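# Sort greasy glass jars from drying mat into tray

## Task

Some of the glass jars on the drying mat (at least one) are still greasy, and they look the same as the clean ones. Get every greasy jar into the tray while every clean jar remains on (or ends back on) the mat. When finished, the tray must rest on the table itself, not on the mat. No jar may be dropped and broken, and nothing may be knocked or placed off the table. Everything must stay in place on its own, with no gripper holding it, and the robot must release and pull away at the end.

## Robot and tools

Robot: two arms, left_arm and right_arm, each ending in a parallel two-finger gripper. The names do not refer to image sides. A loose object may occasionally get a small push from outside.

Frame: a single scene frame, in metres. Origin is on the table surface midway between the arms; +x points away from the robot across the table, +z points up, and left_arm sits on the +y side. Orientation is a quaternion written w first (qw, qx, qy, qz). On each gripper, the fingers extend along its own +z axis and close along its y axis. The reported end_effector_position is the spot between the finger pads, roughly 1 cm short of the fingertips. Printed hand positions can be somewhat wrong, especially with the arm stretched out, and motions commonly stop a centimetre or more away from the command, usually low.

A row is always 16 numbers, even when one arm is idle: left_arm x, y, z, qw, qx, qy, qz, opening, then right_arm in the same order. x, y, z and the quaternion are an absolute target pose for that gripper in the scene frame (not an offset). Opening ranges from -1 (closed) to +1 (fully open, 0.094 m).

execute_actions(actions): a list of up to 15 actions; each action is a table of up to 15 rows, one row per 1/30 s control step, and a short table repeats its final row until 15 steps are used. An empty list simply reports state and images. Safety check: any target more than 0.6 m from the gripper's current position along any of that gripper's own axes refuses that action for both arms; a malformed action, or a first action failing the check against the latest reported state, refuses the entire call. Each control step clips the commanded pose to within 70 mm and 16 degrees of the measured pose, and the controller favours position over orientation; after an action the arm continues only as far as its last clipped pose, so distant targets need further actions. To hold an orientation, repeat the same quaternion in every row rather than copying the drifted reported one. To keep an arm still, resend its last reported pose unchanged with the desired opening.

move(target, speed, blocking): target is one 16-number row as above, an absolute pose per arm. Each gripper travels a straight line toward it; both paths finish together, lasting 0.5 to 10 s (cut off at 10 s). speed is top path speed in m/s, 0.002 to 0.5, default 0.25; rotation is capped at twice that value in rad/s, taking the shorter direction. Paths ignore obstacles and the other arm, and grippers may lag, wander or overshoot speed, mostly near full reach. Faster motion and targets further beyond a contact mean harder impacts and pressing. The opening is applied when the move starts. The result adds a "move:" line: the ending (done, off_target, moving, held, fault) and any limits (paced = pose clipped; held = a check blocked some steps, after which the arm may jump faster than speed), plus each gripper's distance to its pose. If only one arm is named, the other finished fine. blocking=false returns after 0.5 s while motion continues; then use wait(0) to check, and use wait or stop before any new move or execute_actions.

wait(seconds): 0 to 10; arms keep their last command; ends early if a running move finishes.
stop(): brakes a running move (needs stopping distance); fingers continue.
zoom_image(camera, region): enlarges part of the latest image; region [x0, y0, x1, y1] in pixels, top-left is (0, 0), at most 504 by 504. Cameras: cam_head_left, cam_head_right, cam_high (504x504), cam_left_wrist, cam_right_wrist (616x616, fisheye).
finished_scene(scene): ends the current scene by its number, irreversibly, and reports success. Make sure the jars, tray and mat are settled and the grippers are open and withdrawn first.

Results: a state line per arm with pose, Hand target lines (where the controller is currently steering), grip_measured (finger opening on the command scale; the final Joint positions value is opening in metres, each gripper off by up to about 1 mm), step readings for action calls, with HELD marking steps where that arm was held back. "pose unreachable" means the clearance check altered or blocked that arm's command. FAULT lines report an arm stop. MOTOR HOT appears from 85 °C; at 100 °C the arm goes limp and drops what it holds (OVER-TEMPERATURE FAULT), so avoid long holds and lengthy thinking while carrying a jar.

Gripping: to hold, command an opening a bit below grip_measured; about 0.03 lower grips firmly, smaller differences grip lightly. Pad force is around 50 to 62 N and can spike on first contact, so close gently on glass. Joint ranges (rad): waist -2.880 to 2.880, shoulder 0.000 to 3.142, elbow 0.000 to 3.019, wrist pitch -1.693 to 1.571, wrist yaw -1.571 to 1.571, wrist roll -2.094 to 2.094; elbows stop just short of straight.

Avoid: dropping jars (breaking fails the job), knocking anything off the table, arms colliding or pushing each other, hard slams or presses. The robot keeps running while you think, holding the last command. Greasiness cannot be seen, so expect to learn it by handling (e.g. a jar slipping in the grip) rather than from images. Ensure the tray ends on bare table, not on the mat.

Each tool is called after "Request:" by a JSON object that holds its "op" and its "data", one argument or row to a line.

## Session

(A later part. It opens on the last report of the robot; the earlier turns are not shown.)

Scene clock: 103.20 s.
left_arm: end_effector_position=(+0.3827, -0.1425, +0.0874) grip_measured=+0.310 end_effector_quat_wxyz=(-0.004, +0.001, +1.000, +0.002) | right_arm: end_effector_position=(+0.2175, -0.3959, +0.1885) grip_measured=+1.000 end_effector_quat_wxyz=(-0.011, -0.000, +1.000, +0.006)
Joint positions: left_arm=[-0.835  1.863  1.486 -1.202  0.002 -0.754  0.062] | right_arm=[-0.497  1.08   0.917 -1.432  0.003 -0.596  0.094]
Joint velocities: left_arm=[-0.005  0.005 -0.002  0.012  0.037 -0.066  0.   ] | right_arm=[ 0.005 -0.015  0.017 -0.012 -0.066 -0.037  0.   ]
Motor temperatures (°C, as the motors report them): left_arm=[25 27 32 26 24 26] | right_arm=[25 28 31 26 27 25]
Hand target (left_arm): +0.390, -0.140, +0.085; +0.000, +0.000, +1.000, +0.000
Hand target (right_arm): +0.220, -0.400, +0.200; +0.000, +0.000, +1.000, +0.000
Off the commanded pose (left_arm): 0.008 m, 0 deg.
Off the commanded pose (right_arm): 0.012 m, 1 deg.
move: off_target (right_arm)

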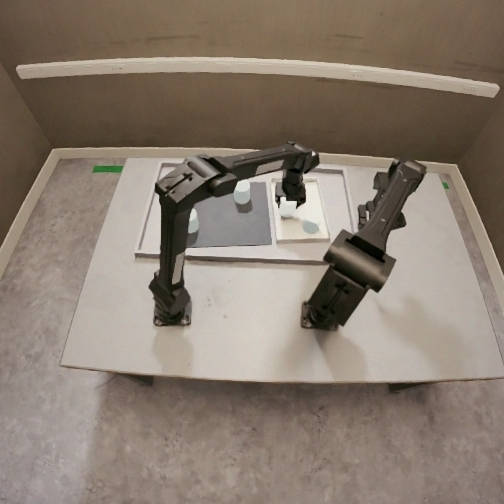

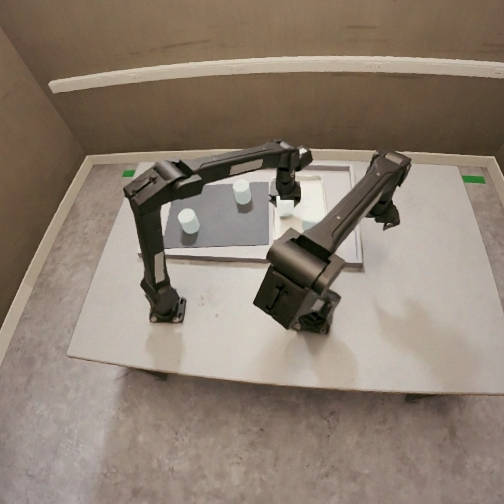

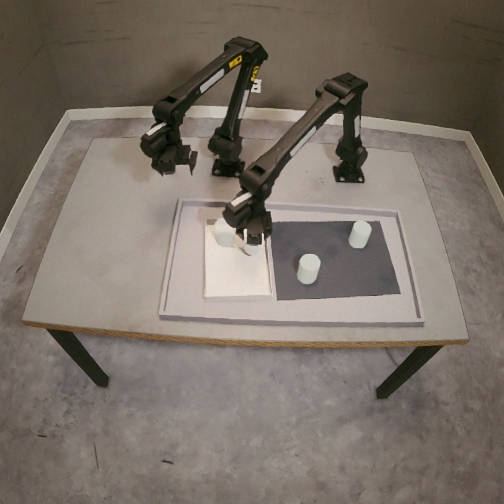

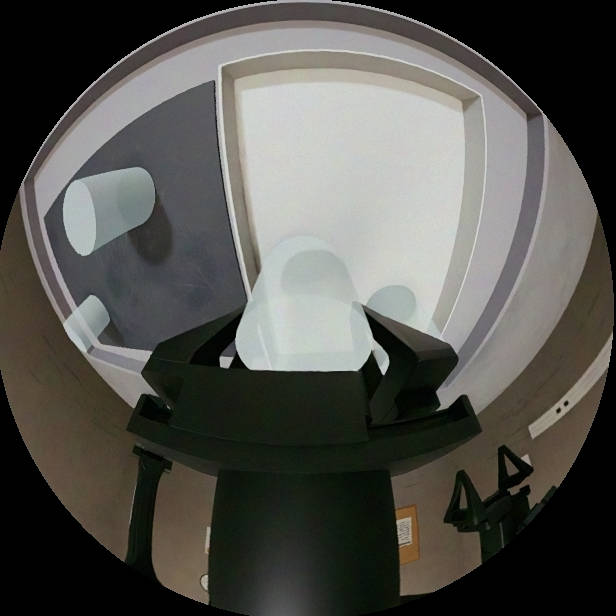

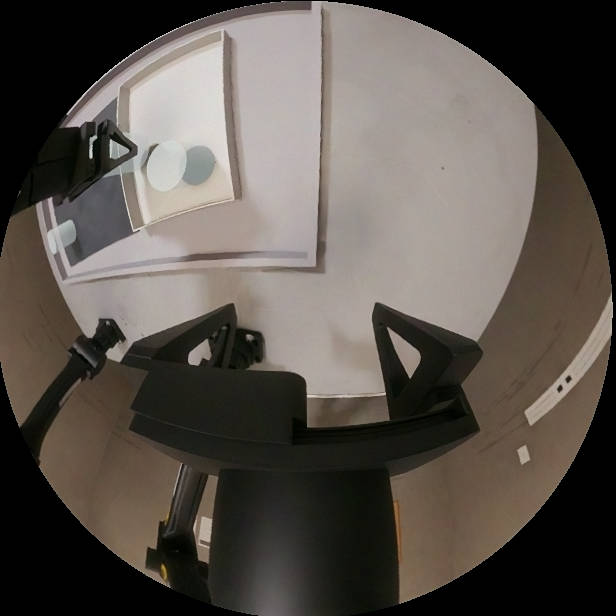

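Request:
{"op": "move", "data": {
  "target": [0.39,-0.152,0.058,0,0,1,0,0.29,0.22,-0.40,0.20,0,0,1,0,1],
  "speed": 0.025
}}

Scene clock: 104.83 s.
left_arm: end_effector_position=(+0.3889, -0.1484, +0.0612) grip_measured=+0.310 end_effector_quat_wxyz=(-0.003, +0.002, +1.000, +0.002) | right_arm: end_effector_position=(+0.2175, -0.3959, +0.1885) grip_measured=+1.000 end_effector_quat_wxyz=(-0.011, -0.000, +1.000, +0.006)
Joint positions: left_arm=[-0.835  1.909  1.483 -1.151  0.002 -0.753  0.062] | right_arm=[-0.497  1.08   0.917 -1.432  0.003 -0.596  0.094]
Joint velocities: left_arm=[ 0.005 -0.005 -0.017 -0.002 -0.007 -0.007 -0.   ] | right_arm=[-0.015 -0.005 -0.007 -0.027  0.051 -0.022  0.   ]
Motor temperatures (°C, as the motors report them): left_arm=[25 27 32 26 24 26] | right_arm=[25 28 32 26 27 25]
Hand target (left_arm): +0.390, -0.152, +0.058; +0.000, -0.000, +1.000, -0.000
Hand target (right_arm): +0.220, -0.400, +0.200; +0.000, +0.000, +1.000, +0.000
Off the commanded pose (left_arm): 0.005 m, 0 deg.
Off the commanded pose (right_arm): 0.012 m, 1 deg.
move: off_target (right_arm)

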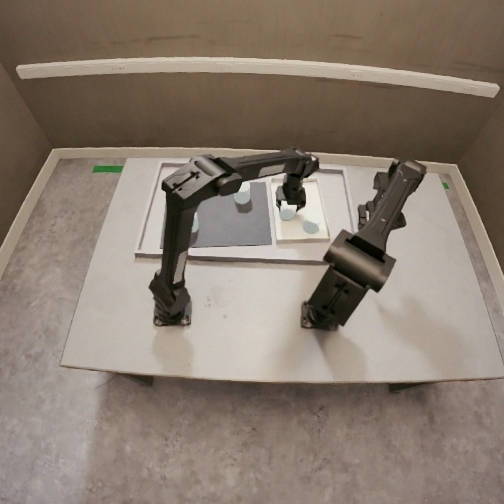

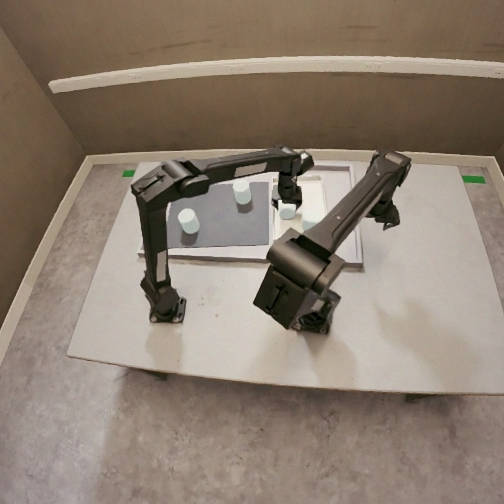

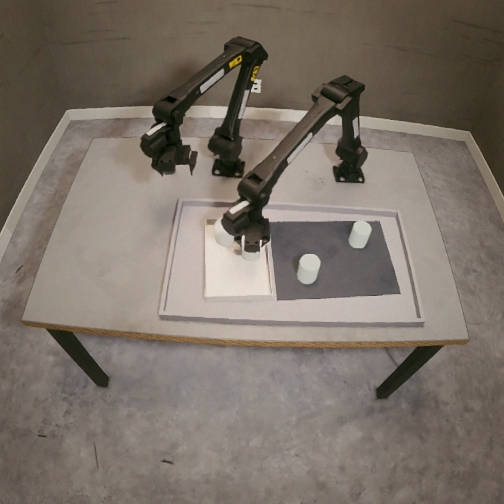

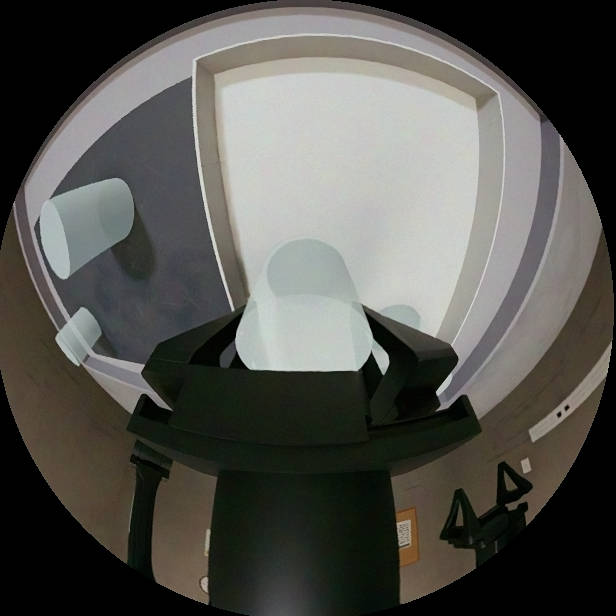

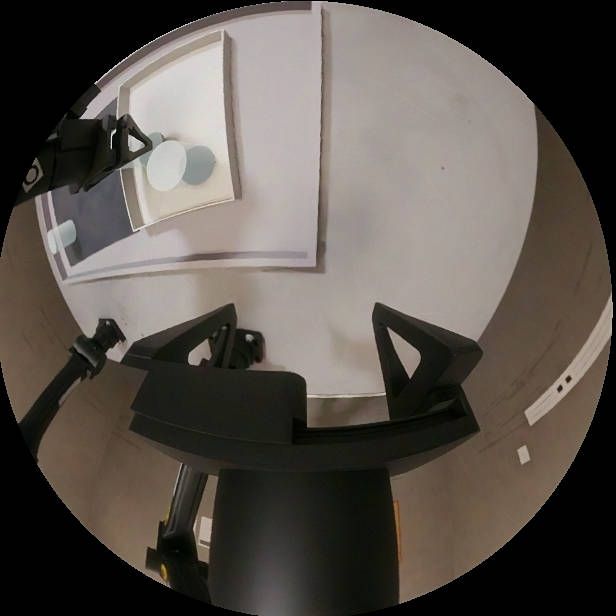

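Request:
{"op": "execute_actions", "data": {
  "actions": [
    [[0.39,-0.152,0.056,0,0,1,0,0.29,0.22,-0.40,0.20,0,0,1,0,1],[0.39,-0.152,0.055,0,0,1,0,0.29,0.22,-0.40,0.20,0,0,1,0,1],[0.39,-0.152,0.054,0,0,1,0,0.29,0.22,-0.40,0.20,0,0,1,0,1],[0.39,-0.152,0.053,0,0,1,0,0.29,0.22,-0.40,0.20,0,0,1,0,1],[0.39,-0.152,0.052,0,0,1,0,0.29,0.22,-0.40,0.20,0,0,1,0,1]],
    [[0.39,-0.152,0.053,0,0,1,0,0.32,0.22,-0.40,0.20,0,0,1,0,1],[0.39,-0.152,0.053,0,0,1,0,0.335,0.22,-0.40,0.20,0,0,1,0,1],[0.39,-0.152,0.053,0,0,1,0,0.345,0.22,-0.40,0.20,0,0,1,0,1],[0.39,-0.152,0.053,0,0,1,0,0.36,0.22,-0.40,0.20,0,0,1,0,1],[0.39,-0.152,0.053,0,0,1,0,0.40,0.22,-0.40,0.20,0,0,1,0,1],[0.39,-0.152,0.053,0,0,1,0,0.45,0.22,-0.40,0.20,0,0,1,0,1],[0.39,-0.152,0.053,0,0,1,0,0.52,0.22,-0.40,0.20,0,0,1,0,1],[0.39,-0.152,0.053,0,0,1,0,0.6,0.22,-0.40,0.20,0,0,1,0,1]]
  ]
}}

Request:
{"op": "move", "data": {
  "target": [0.40,-0.158,0.17,0,0,1,0,0.6,0.22,-0.40,0.20,0,0,1,0,1],
  "speed": 0.12
}}

Scene clock: 106.07 s.
left_arm: end_effector_position=(+0.3889, -0.1484, +0.0563) grip_measured=+0.598 end_effector_quat_wxyz=(-0.002, +0.002, +1.000, +0.001) | right_arm: end_effector_position=(+0.2175, -0.3959, +0.1885) grip_measured=+1.000 end_effector_quat_wxyz=(-0.011, -0.000, +1.000, +0.006)
Joint positions: left_arm=[-0.835  1.913  1.475 -1.137  0.002 -0.753  0.075] | right_arm=[-0.497  1.08   0.917 -1.432  0.003 -0.596  0.094]
Joint velocities: left_arm=[ 0.005 -0.005 -0.027  0.012 -0.022 -0.037 -0.   ] | right_arm=[-0.015 -0.015 -0.012 -0.012 -0.022 -0.037  0.   ]
Motor temperatures (°C, as the motors report them): left_arm=[25 27 32 26 24 26] | right_arm=[25 28 32 26 27 25]
Hand target (left_arm): +0.390, -0.152, +0.053; -0.000, +0.000, +1.000, +0.000
Hand target (right_arm): +0.220, -0.400, +0.200; +0.000, +0.000, +1.000, +0.000
Off the commanded pose (left_arm): 0.005 m, 0 deg.
Off the commanded pose (right_arm): 0.012 m, 1 deg.
Step readings (end_effector_position; steps 1 to 15: 1st action; 16 to 30: 2nd action):
0: left_arm (+0.3889, -0.1484, +0.0612) | right_arm (+0.2175, -0.3959, +0.1885)
1: left_arm (+0.3889, -0.1484, +0.0611) | right_arm (+0.2175, -0.3959, +0.1885)
2: left_arm (+0.3890, -0.1485, +0.0607) | right_arm (+0.2175, -0.3959, +0.1885)
4: left_arm (+0.3892, -0.1487, +0.0600) | right_arm (+0.2175, -0.3959, +0.1885)
8: left_arm (+0.3891, -0.1485, +0.0576) | right_arm (+0.2175, -0.3959, +0.1885)
15: left_arm (+0.3889, -0.1484, +0.0563) | right_arm (+0.2175, -0.3959, +0.1885)
16: left_arm (+0.3889, -0.1484, +0.0563) | right_arm (+0.2175, -0.3959, +0.1885)
17: left_arm (+0.3889, -0.1484, +0.0563) | right_arm (+0.2175, -0.3959, +0.1885)
19: left_arm (+0.3889, -0.1484, +0.0563) | right_arm (+0.2175, -0.3959, +0.1885)
23: left_arm (+0.3889, -0.1484, +0.0563) | right_arm (+0.2175, -0.3959, +0.1885)
30: end_effector_position above

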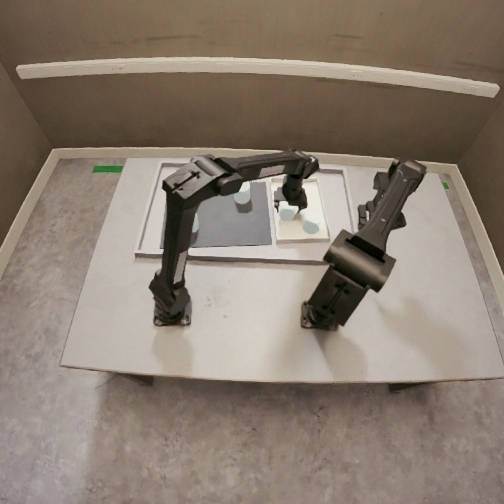

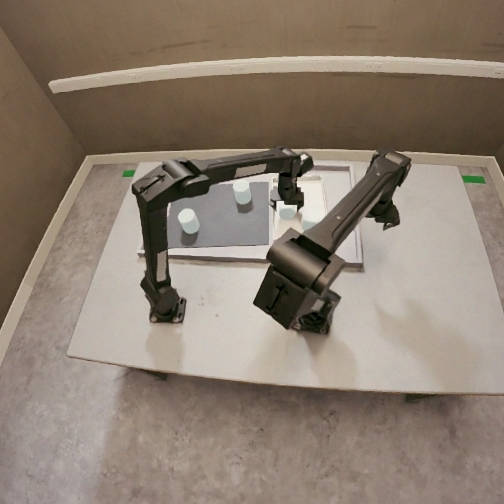

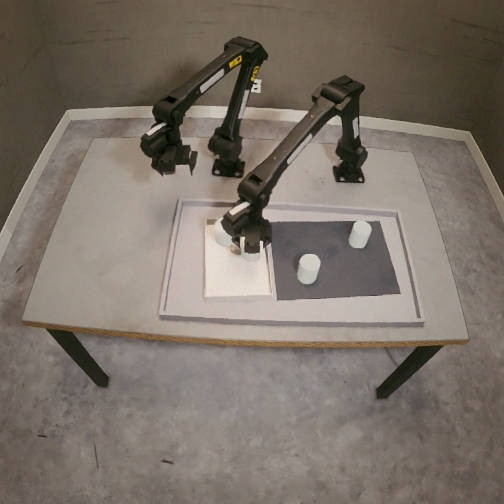

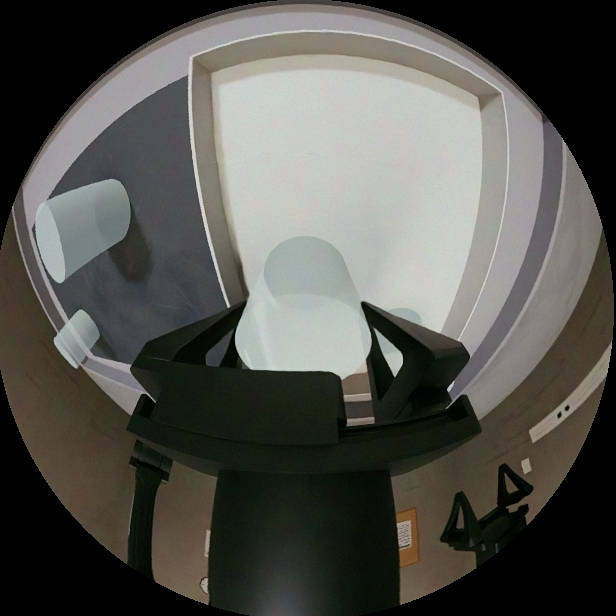

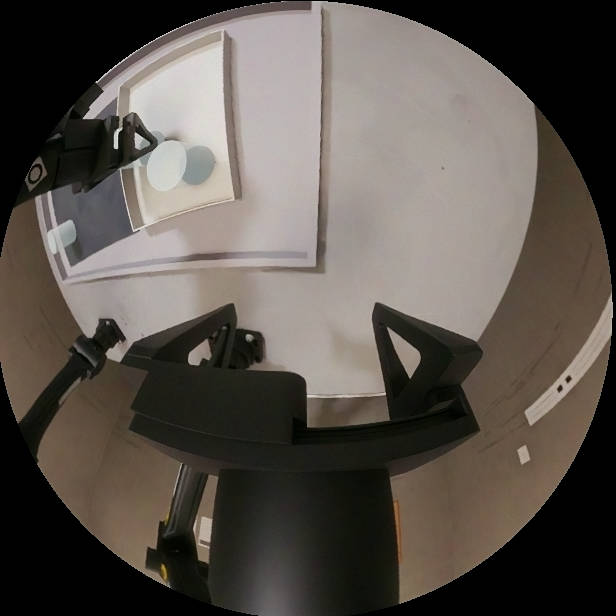

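Scene clock: 107.40 s.
left_arm: end_effector_position=(+0.3882, -0.1477, +0.1411) grip_measured=+0.598 end_effector_quat_wxyz=(-0.022, +0.002, +1.000, +0.020) | right_arm: end_effector_position=(+0.2175, -0.3959, +0.1885) grip_measured=+1.000 end_effector_quat_wxyz=(-0.011, -0.000, +1.000, +0.006)
Joint positions: left_arm=[-0.835  1.872  1.646 -1.404  0.002 -0.753  0.075] | right_arm=[-0.497  1.08   0.917 -1.432  0.002 -0.596  0.094]
Joint velocities: left_arm=[-0.005 -0.005 -0.002  0.007 -0.066  0.007  0.001] | right_arm=[-0.005 -0.015 -0.012 -0.017  0.037 -0.022  0.   ]
Motor temperatures (°C, as the motors report them): left_arm=[25 27 32 26 24 26] | right_arm=[25 28 32 26 27 25]
Hand target (left_arm): +0.397, -0.156, +0.171; +0.000, -0.000, +1.000, -0.000
Hand target (right_arm): +0.220, -0.400, +0.200; +0.000, +0.000, +1.000, +0.000
Off the commanded pose (left_arm): 0.033 m, 3 deg.
Off the commanded pose (right_arm): 0.012 m, 1 deg.
move: off_target (left_arm, right_arm)

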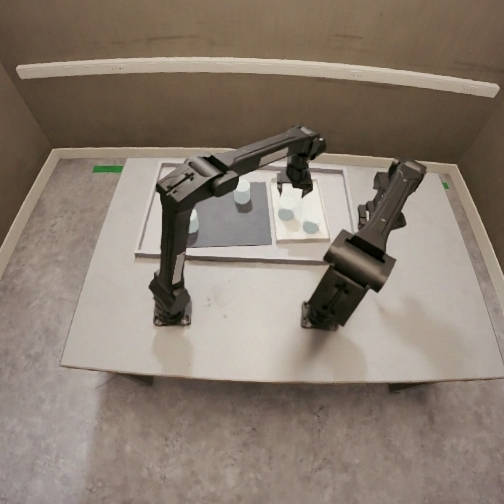

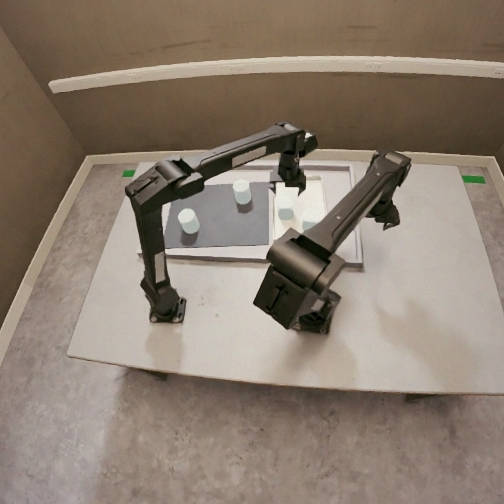

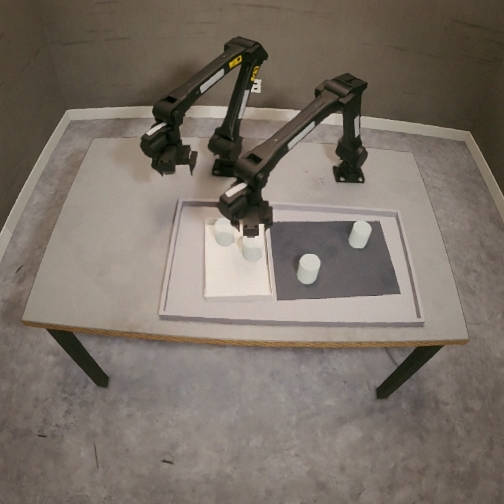

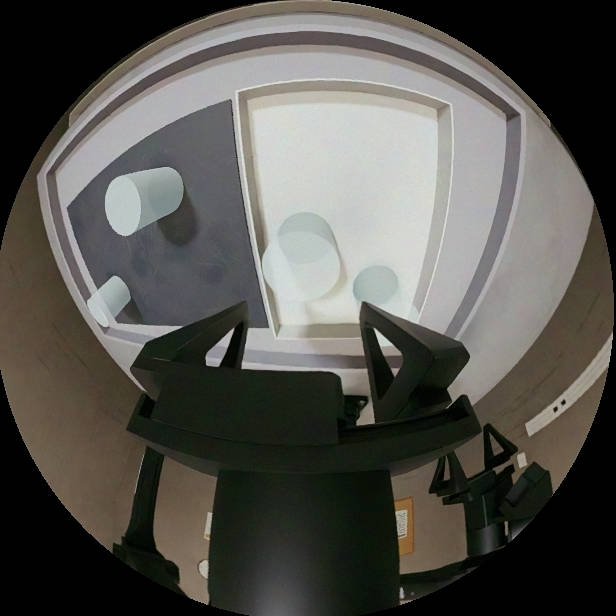

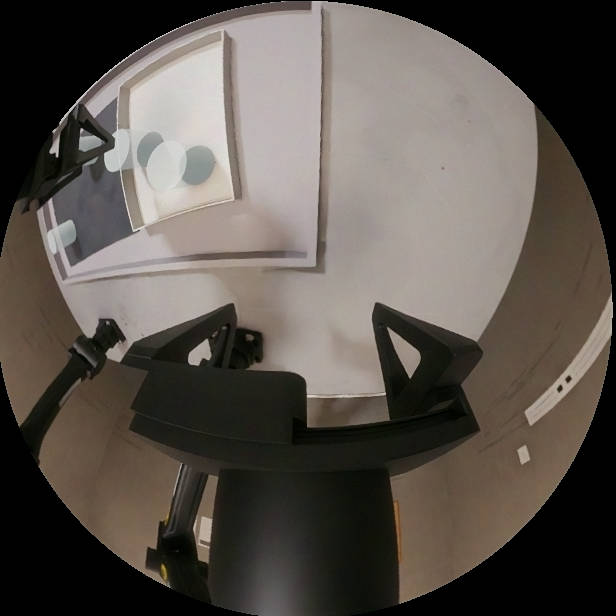

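Request:
{"op": "move", "data": {
  "target": [0.33,0.10,0.22,0,0,1,0,1,0.22,-0.36,0.20,0,-0.7071,0.7071,0,0.0],
  "speed": 0.25
}}

Request:
{"op": "move", "data": {
  "target": [0.33,0.10,0.22,0,0,1,0,1,0.268,-0.175,0.10,0,-0.7071,0.7071,0,0.0],
  "speed": 0.2
}}

Scene clock: 111.60 s.
left_arm: end_effector_position=(+0.3321, +0.0951, +0.2118) grip_measured=+1.000 end_effector_quat_wxyz=(-0.002, +0.001, +1.000, +0.003) | right_arm: end_effector_position=(+0.2254, -0.3672, +0.2007) grip_measured=+0.002 end_effector_quat_wxyz=(-0.001, +0.699, -0.715, +0.007)
Joint positions: left_arm=[-0.461  1.334  1.185 -1.427 -0.004 -0.379  0.094] | right_arm=[-0.391  1.024  0.912 -1.445  0.002 -2.037  0.047]
Joint velocities: left_arm=[ 0.005 -0.005  0.007 -0.002 -0.095  0.037  0.   ] | right_arm=[ 0.005  0.015 -0.017 -0.007 -0.022 -0.007  0.   ]
Motor temperatures (°C, as the motors report them): left_arm=[25 27 32 26 24 26] | right_arm=[25 28 32 26 27 25]
Hand target (left_arm): +0.330, +0.101, +0.217; +0.001, -0.000, +1.000, +0.002
Hand target (right_arm): +0.220, -0.361, +0.200; -0.000, +0.707, -0.707, +0.000
Off the commanded pose (left_arm): 0.010 m, 0 deg.
Off the commanded pose (right_arm): 0.009 m, 2 deg.
move: done

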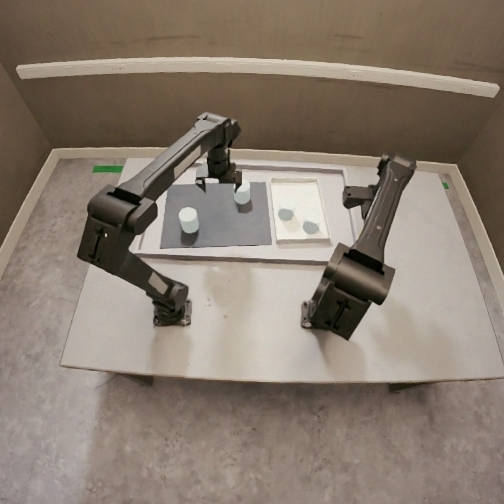

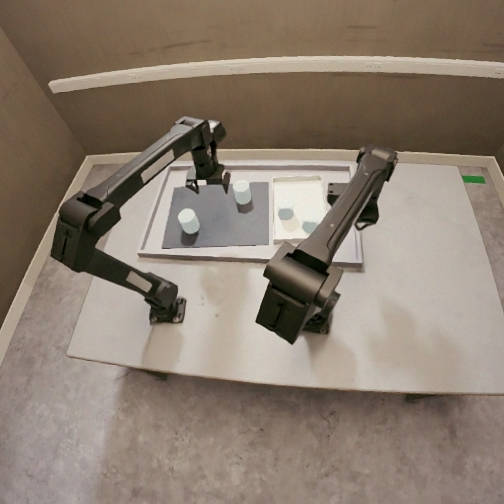

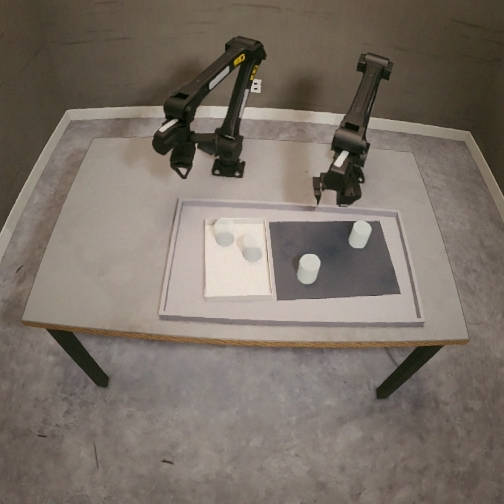

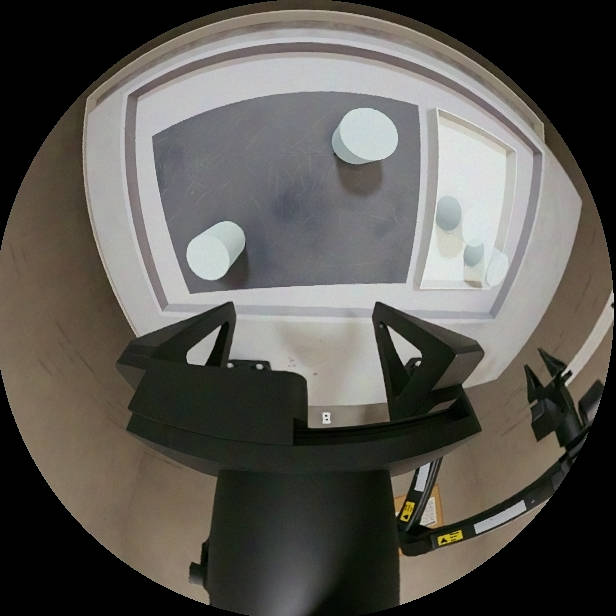

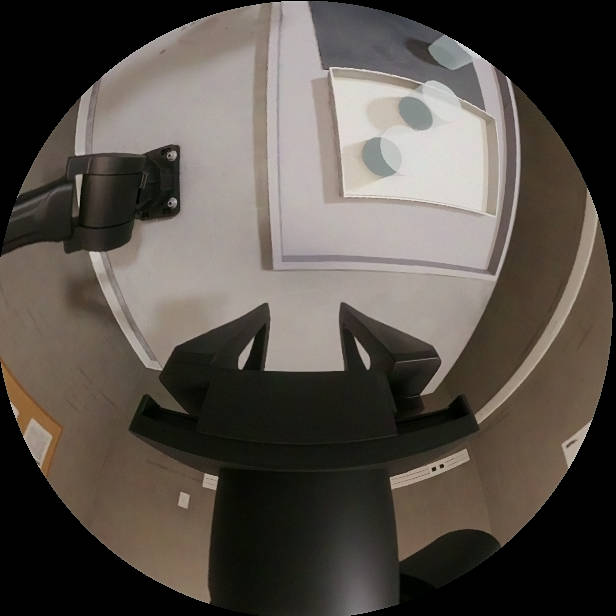

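Scene clock: 113.30 s.
left_arm: end_effector_position=(+0.3305, +0.0957, +0.2118) grip_measured=+1.000 end_effector_quat_wxyz=(-0.005, +0.002, +1.000, +0.004) | right_arm: end_effector_position=(+0.2700, -0.1770, +0.1064) grip_measured=+0.002 end_effector_quat_wxyz=(-0.006, +0.710, -0.704, +0.003)
Joint positions: left_arm=[-0.461  1.334  1.185 -1.434 -0.004 -0.378  0.094] | right_arm=[ 0.326  1.16   0.749 -1.146 -0.001 -1.351  0.047]
Joint velocities: left_arm=[-0.015 -0.015 -0.012 -0.007 -0.022 -0.022  0.   ] | right_arm=[-0.005 -0.015 -0.002  0.007 -0.007 -0.022  0.001]
Motor temperatures (°C, as the motors report them): left_arm=[25 27 32 26 24 26] | right_arm=[25 28 32 26 27 25]
Hand target (left_arm): +0.330, +0.100, +0.220; +0.000, +0.000, +1.000, +0.000
Hand target (right_arm): +0.270, -0.176, +0.101; -0.004, +0.707, -0.707, +0.003
Off the commanded pose (left_arm): 0.009 m, 1 deg.
Off the commanded pose (right_arm): 0.007 m, 1 deg.
move: done

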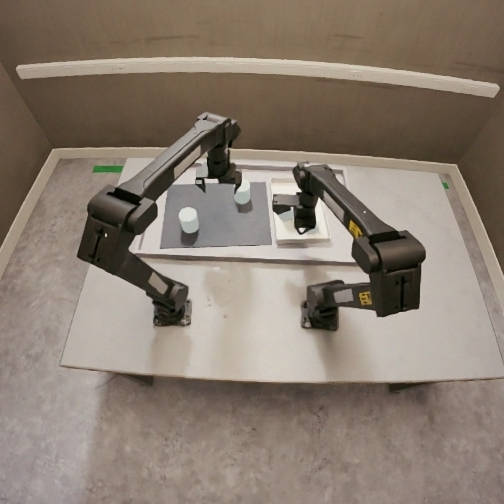

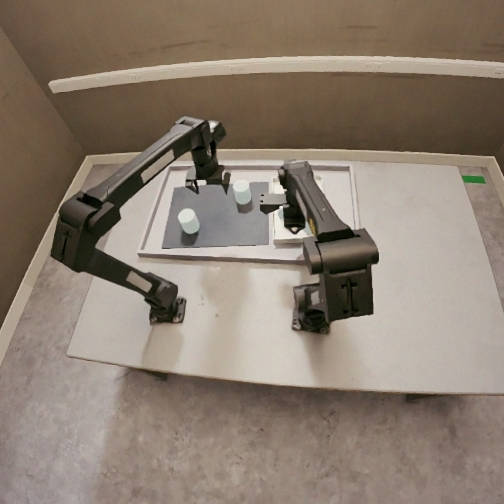

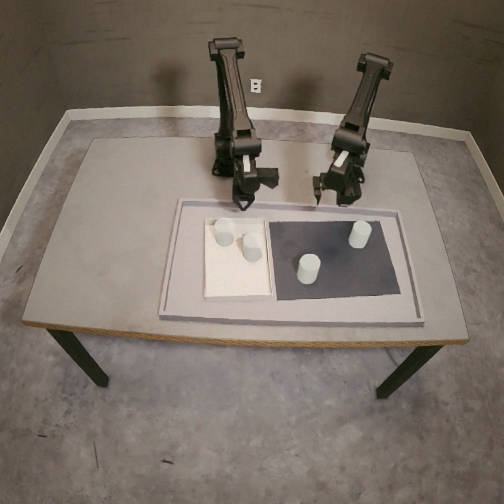

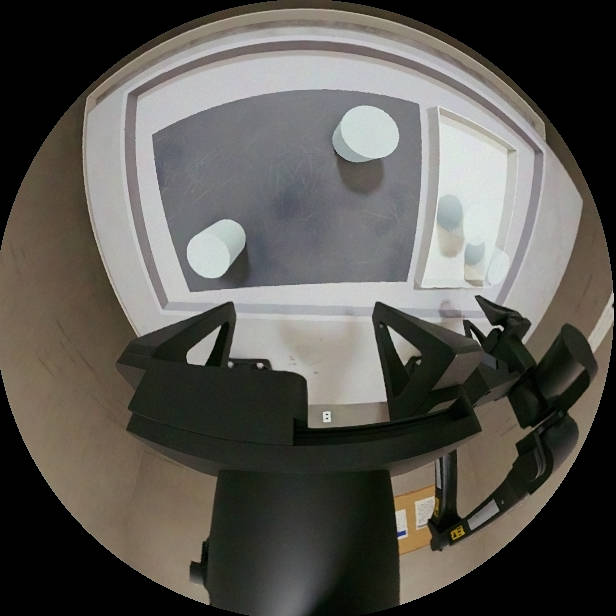

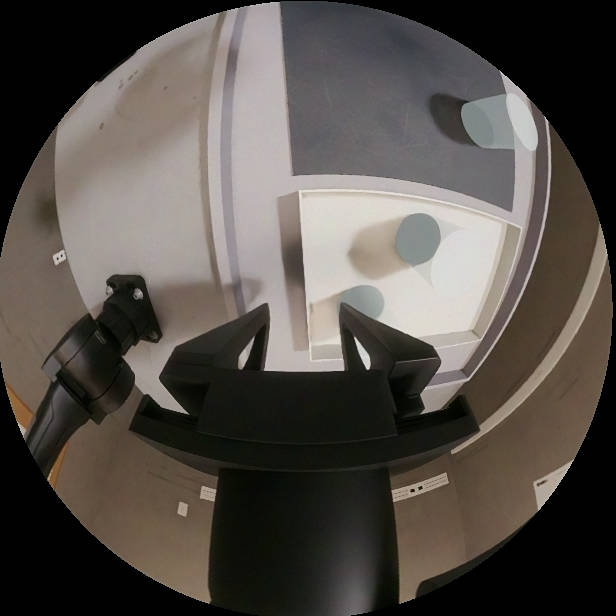

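Request:
{"op": "move", "data": {
  "target": [0.33,0.10,0.22,0,0,1,0,1,0.270,-0.175,0.016,0,-0.7071,0.7071,0,-0.4],
  "speed": 0.08
}}

Scene clock: 114.87 s.
left_arm: end_effector_position=(+0.3305, +0.0957, +0.2118) grip_measured=+1.000 end_effector_quat_wxyz=(-0.005, +0.002, +1.000, +0.004) | right_arm: end_effector_position=(+0.2722, -0.1765, +0.0232) grip_measured=-0.398 end_effector_quat_wxyz=(-0.004, +0.707, -0.707, +0.002)
Joint positions: left_arm=[-0.461  1.334  1.185 -1.434 -0.004 -0.378  0.094] | right_arm=[ 0.326  1.32   0.623 -0.865 -0.001 -1.344  0.028]
Joint velocities: left_arm=[-0.015 -0.005 -0.002 -0.007  0.022  0.022  0.   ] | right_arm=[ 0.015  0.005  0.007  0.002  0.037 -0.007  0.002]
Motor temperatures (°C, as the motors report them): left_arm=[25 27 32 26 24 26] | right_arm=[25 28 31 26 27 25]
Hand target (left_arm): +0.330, +0.100, +0.220; +0.000, -0.000, +1.000, +0.000
Hand target (right_arm): +0.270, -0.175, +0.017; +0.000, +0.707, -0.707, +0.000
Off the commanded pose (left_arm): 0.009 m, 1 deg.
Off the commanded pose (right_arm): 0.008 m, 0 deg.
move: done

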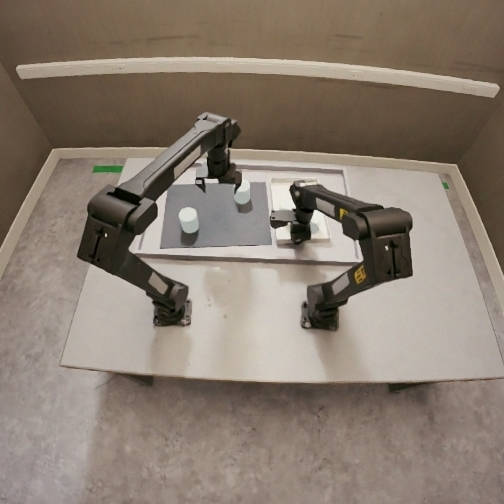

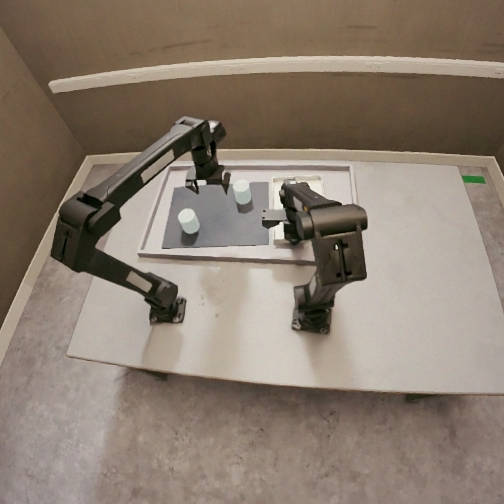

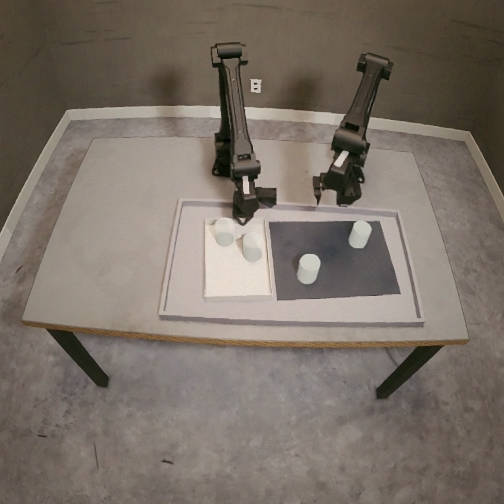

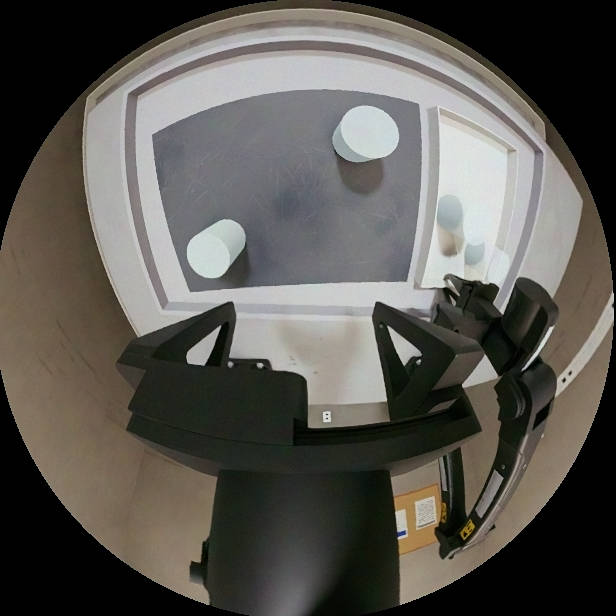

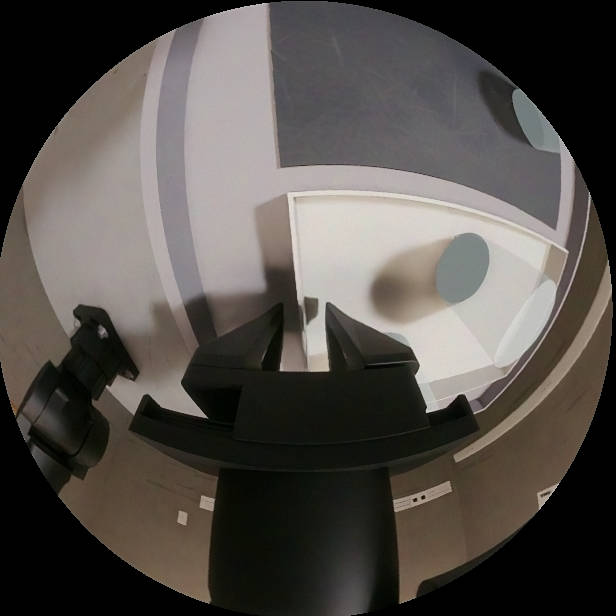

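Request:
{"op": "execute_actions", "data": {
  "actions": [
    [[0.33,0.10,0.22,0,0,1,0,1,0.270,-0.175,0.016,0,-0.7071,0.7071,0,-0.5],[0.33,0.10,0.22,0,0,1,0,1,0.270,-0.175,0.016,0,-0.7071,0.7071,0,-0.6],[0.33,0.10,0.22,0,0,1,0,1,0.270,-0.175,0.016,0,-0.7071,0.7071,0,-0.7],[0.33,0.10,0.22,0,0,1,0,1,0.270,-0.175,0.016,0,-0.7071,0.7071,0,-0.78],[0.33,0.10,0.22,0,0,1,0,1,0.270,-0.175,0.016,0,-0.7071,0.7071,0,-0.84],[0.33,0.10,0.22,0,0,1,0,1,0.270,-0.175,0.016,0,-0.7071,0.7071,0,-0.88],[0.33,0.10,0.22,0,0,1,0,1,0.270,-0.175,0.016,0,-0.7071,0.7071,0,-0.91],[0.33,0.10,0.22,0,0,1,0,1,0.270,-0.175,0.016,0,-0.7071,0.7071,0,-0.93],[0.33,0.10,0.22,0,0,1,0,1,0.270,-0.175,0.016,0,-0.7071,0.7071,0,-0.95]]
  ]
}}

Scene clock: 115.47 s.
left_arm: end_effector_position=(+0.3305, +0.0957, +0.2118) grip_measured=+1.000 end_effector_quat_wxyz=(-0.005, +0.002, +1.000, +0.004) | right_arm: end_effector_position=(+0.2724, -0.1760, +0.0228) grip_measured=-0.945 end_effector_quat_wxyz=(-0.005, +0.709, -0.705, +0.002)
Joint positions: left_arm=[-0.461  1.334  1.185 -1.434 -0.004 -0.378  0.094] | right_arm=[ 0.327  1.32   0.622 -0.862 -0.002 -1.348  0.003]
Joint velocities: left_arm=[-0.015 -0.015 -0.002 -0.002 -0.022 -0.037  0.   ] | right_arm=[-0.015 -0.005  0.017 -0.007  0.051  0.007 -0.   ]
Motor temperatures (°C, as the motors report them): left_arm=[25 27 32 26 24 26] | right_arm=[25 28 31 26 27 25]
Hand target (left_arm): +0.330, +0.100, +0.220; +0.000, -0.000, +1.000, +0.000
Hand target (right_arm): +0.270, -0.175, +0.016; -0.000, +0.707, -0.707, +0.000
Off the commanded pose (left_arm): 0.009 m, 1 deg.
Off the commanded pose (right_arm): 0.007 m, 1 deg.
Step readings (end_effector_position):
0: left_arm (+0.3305, +0.0957, +0.2118) | right_arm (+0.2722, -0.1765, +0.0232)
1: left_arm (+0.3305, +0.0957, +0.2118) | right_arm (+0.2722, -0.1765, +0.0232)
2: left_arm (+0.3305, +0.0957, +0.2118) | right_arm (+0.2722, -0.1765, +0.0232)
4: left_arm (+0.3305, +0.0957, +0.2118) | right_arm (+0.2722, -0.1765, +0.0232)
8: left_arm (+0.3305, +0.0957, +0.2118) | right_arm (+0.2716, -0.1766, +0.0228)
15: end_effector_position above

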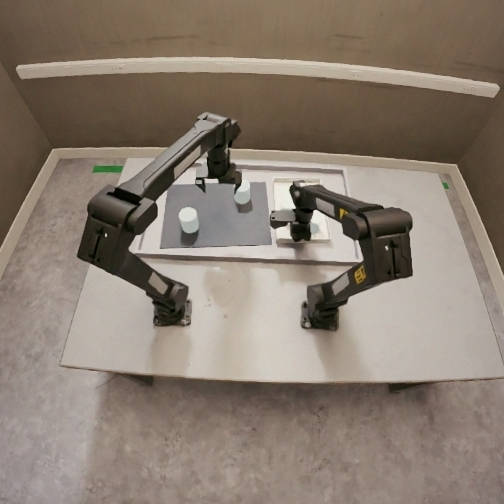

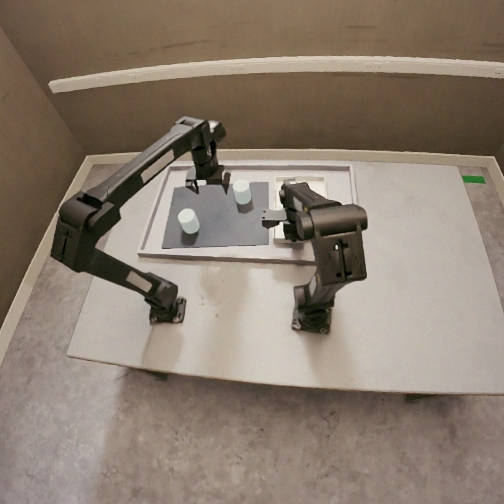

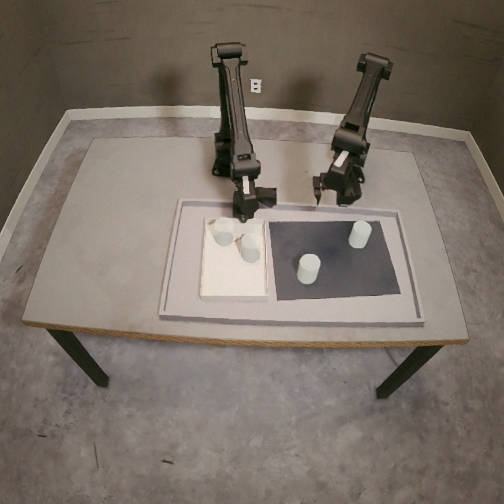

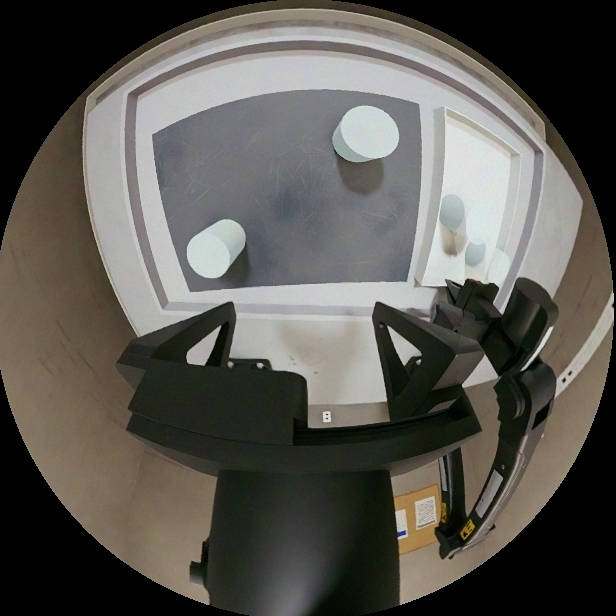

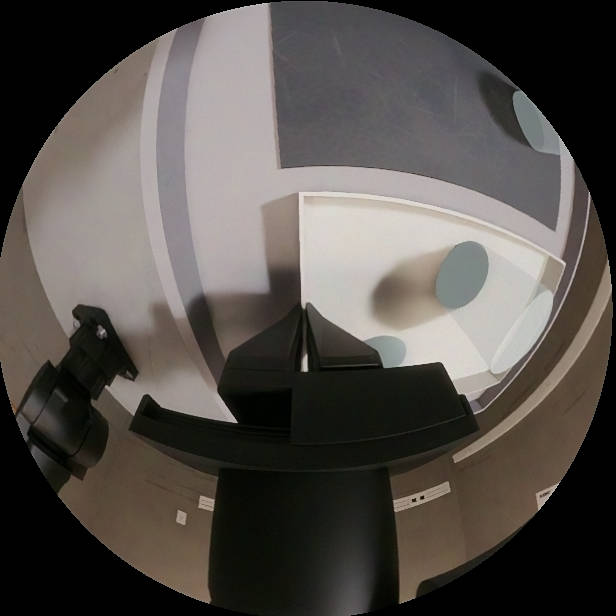

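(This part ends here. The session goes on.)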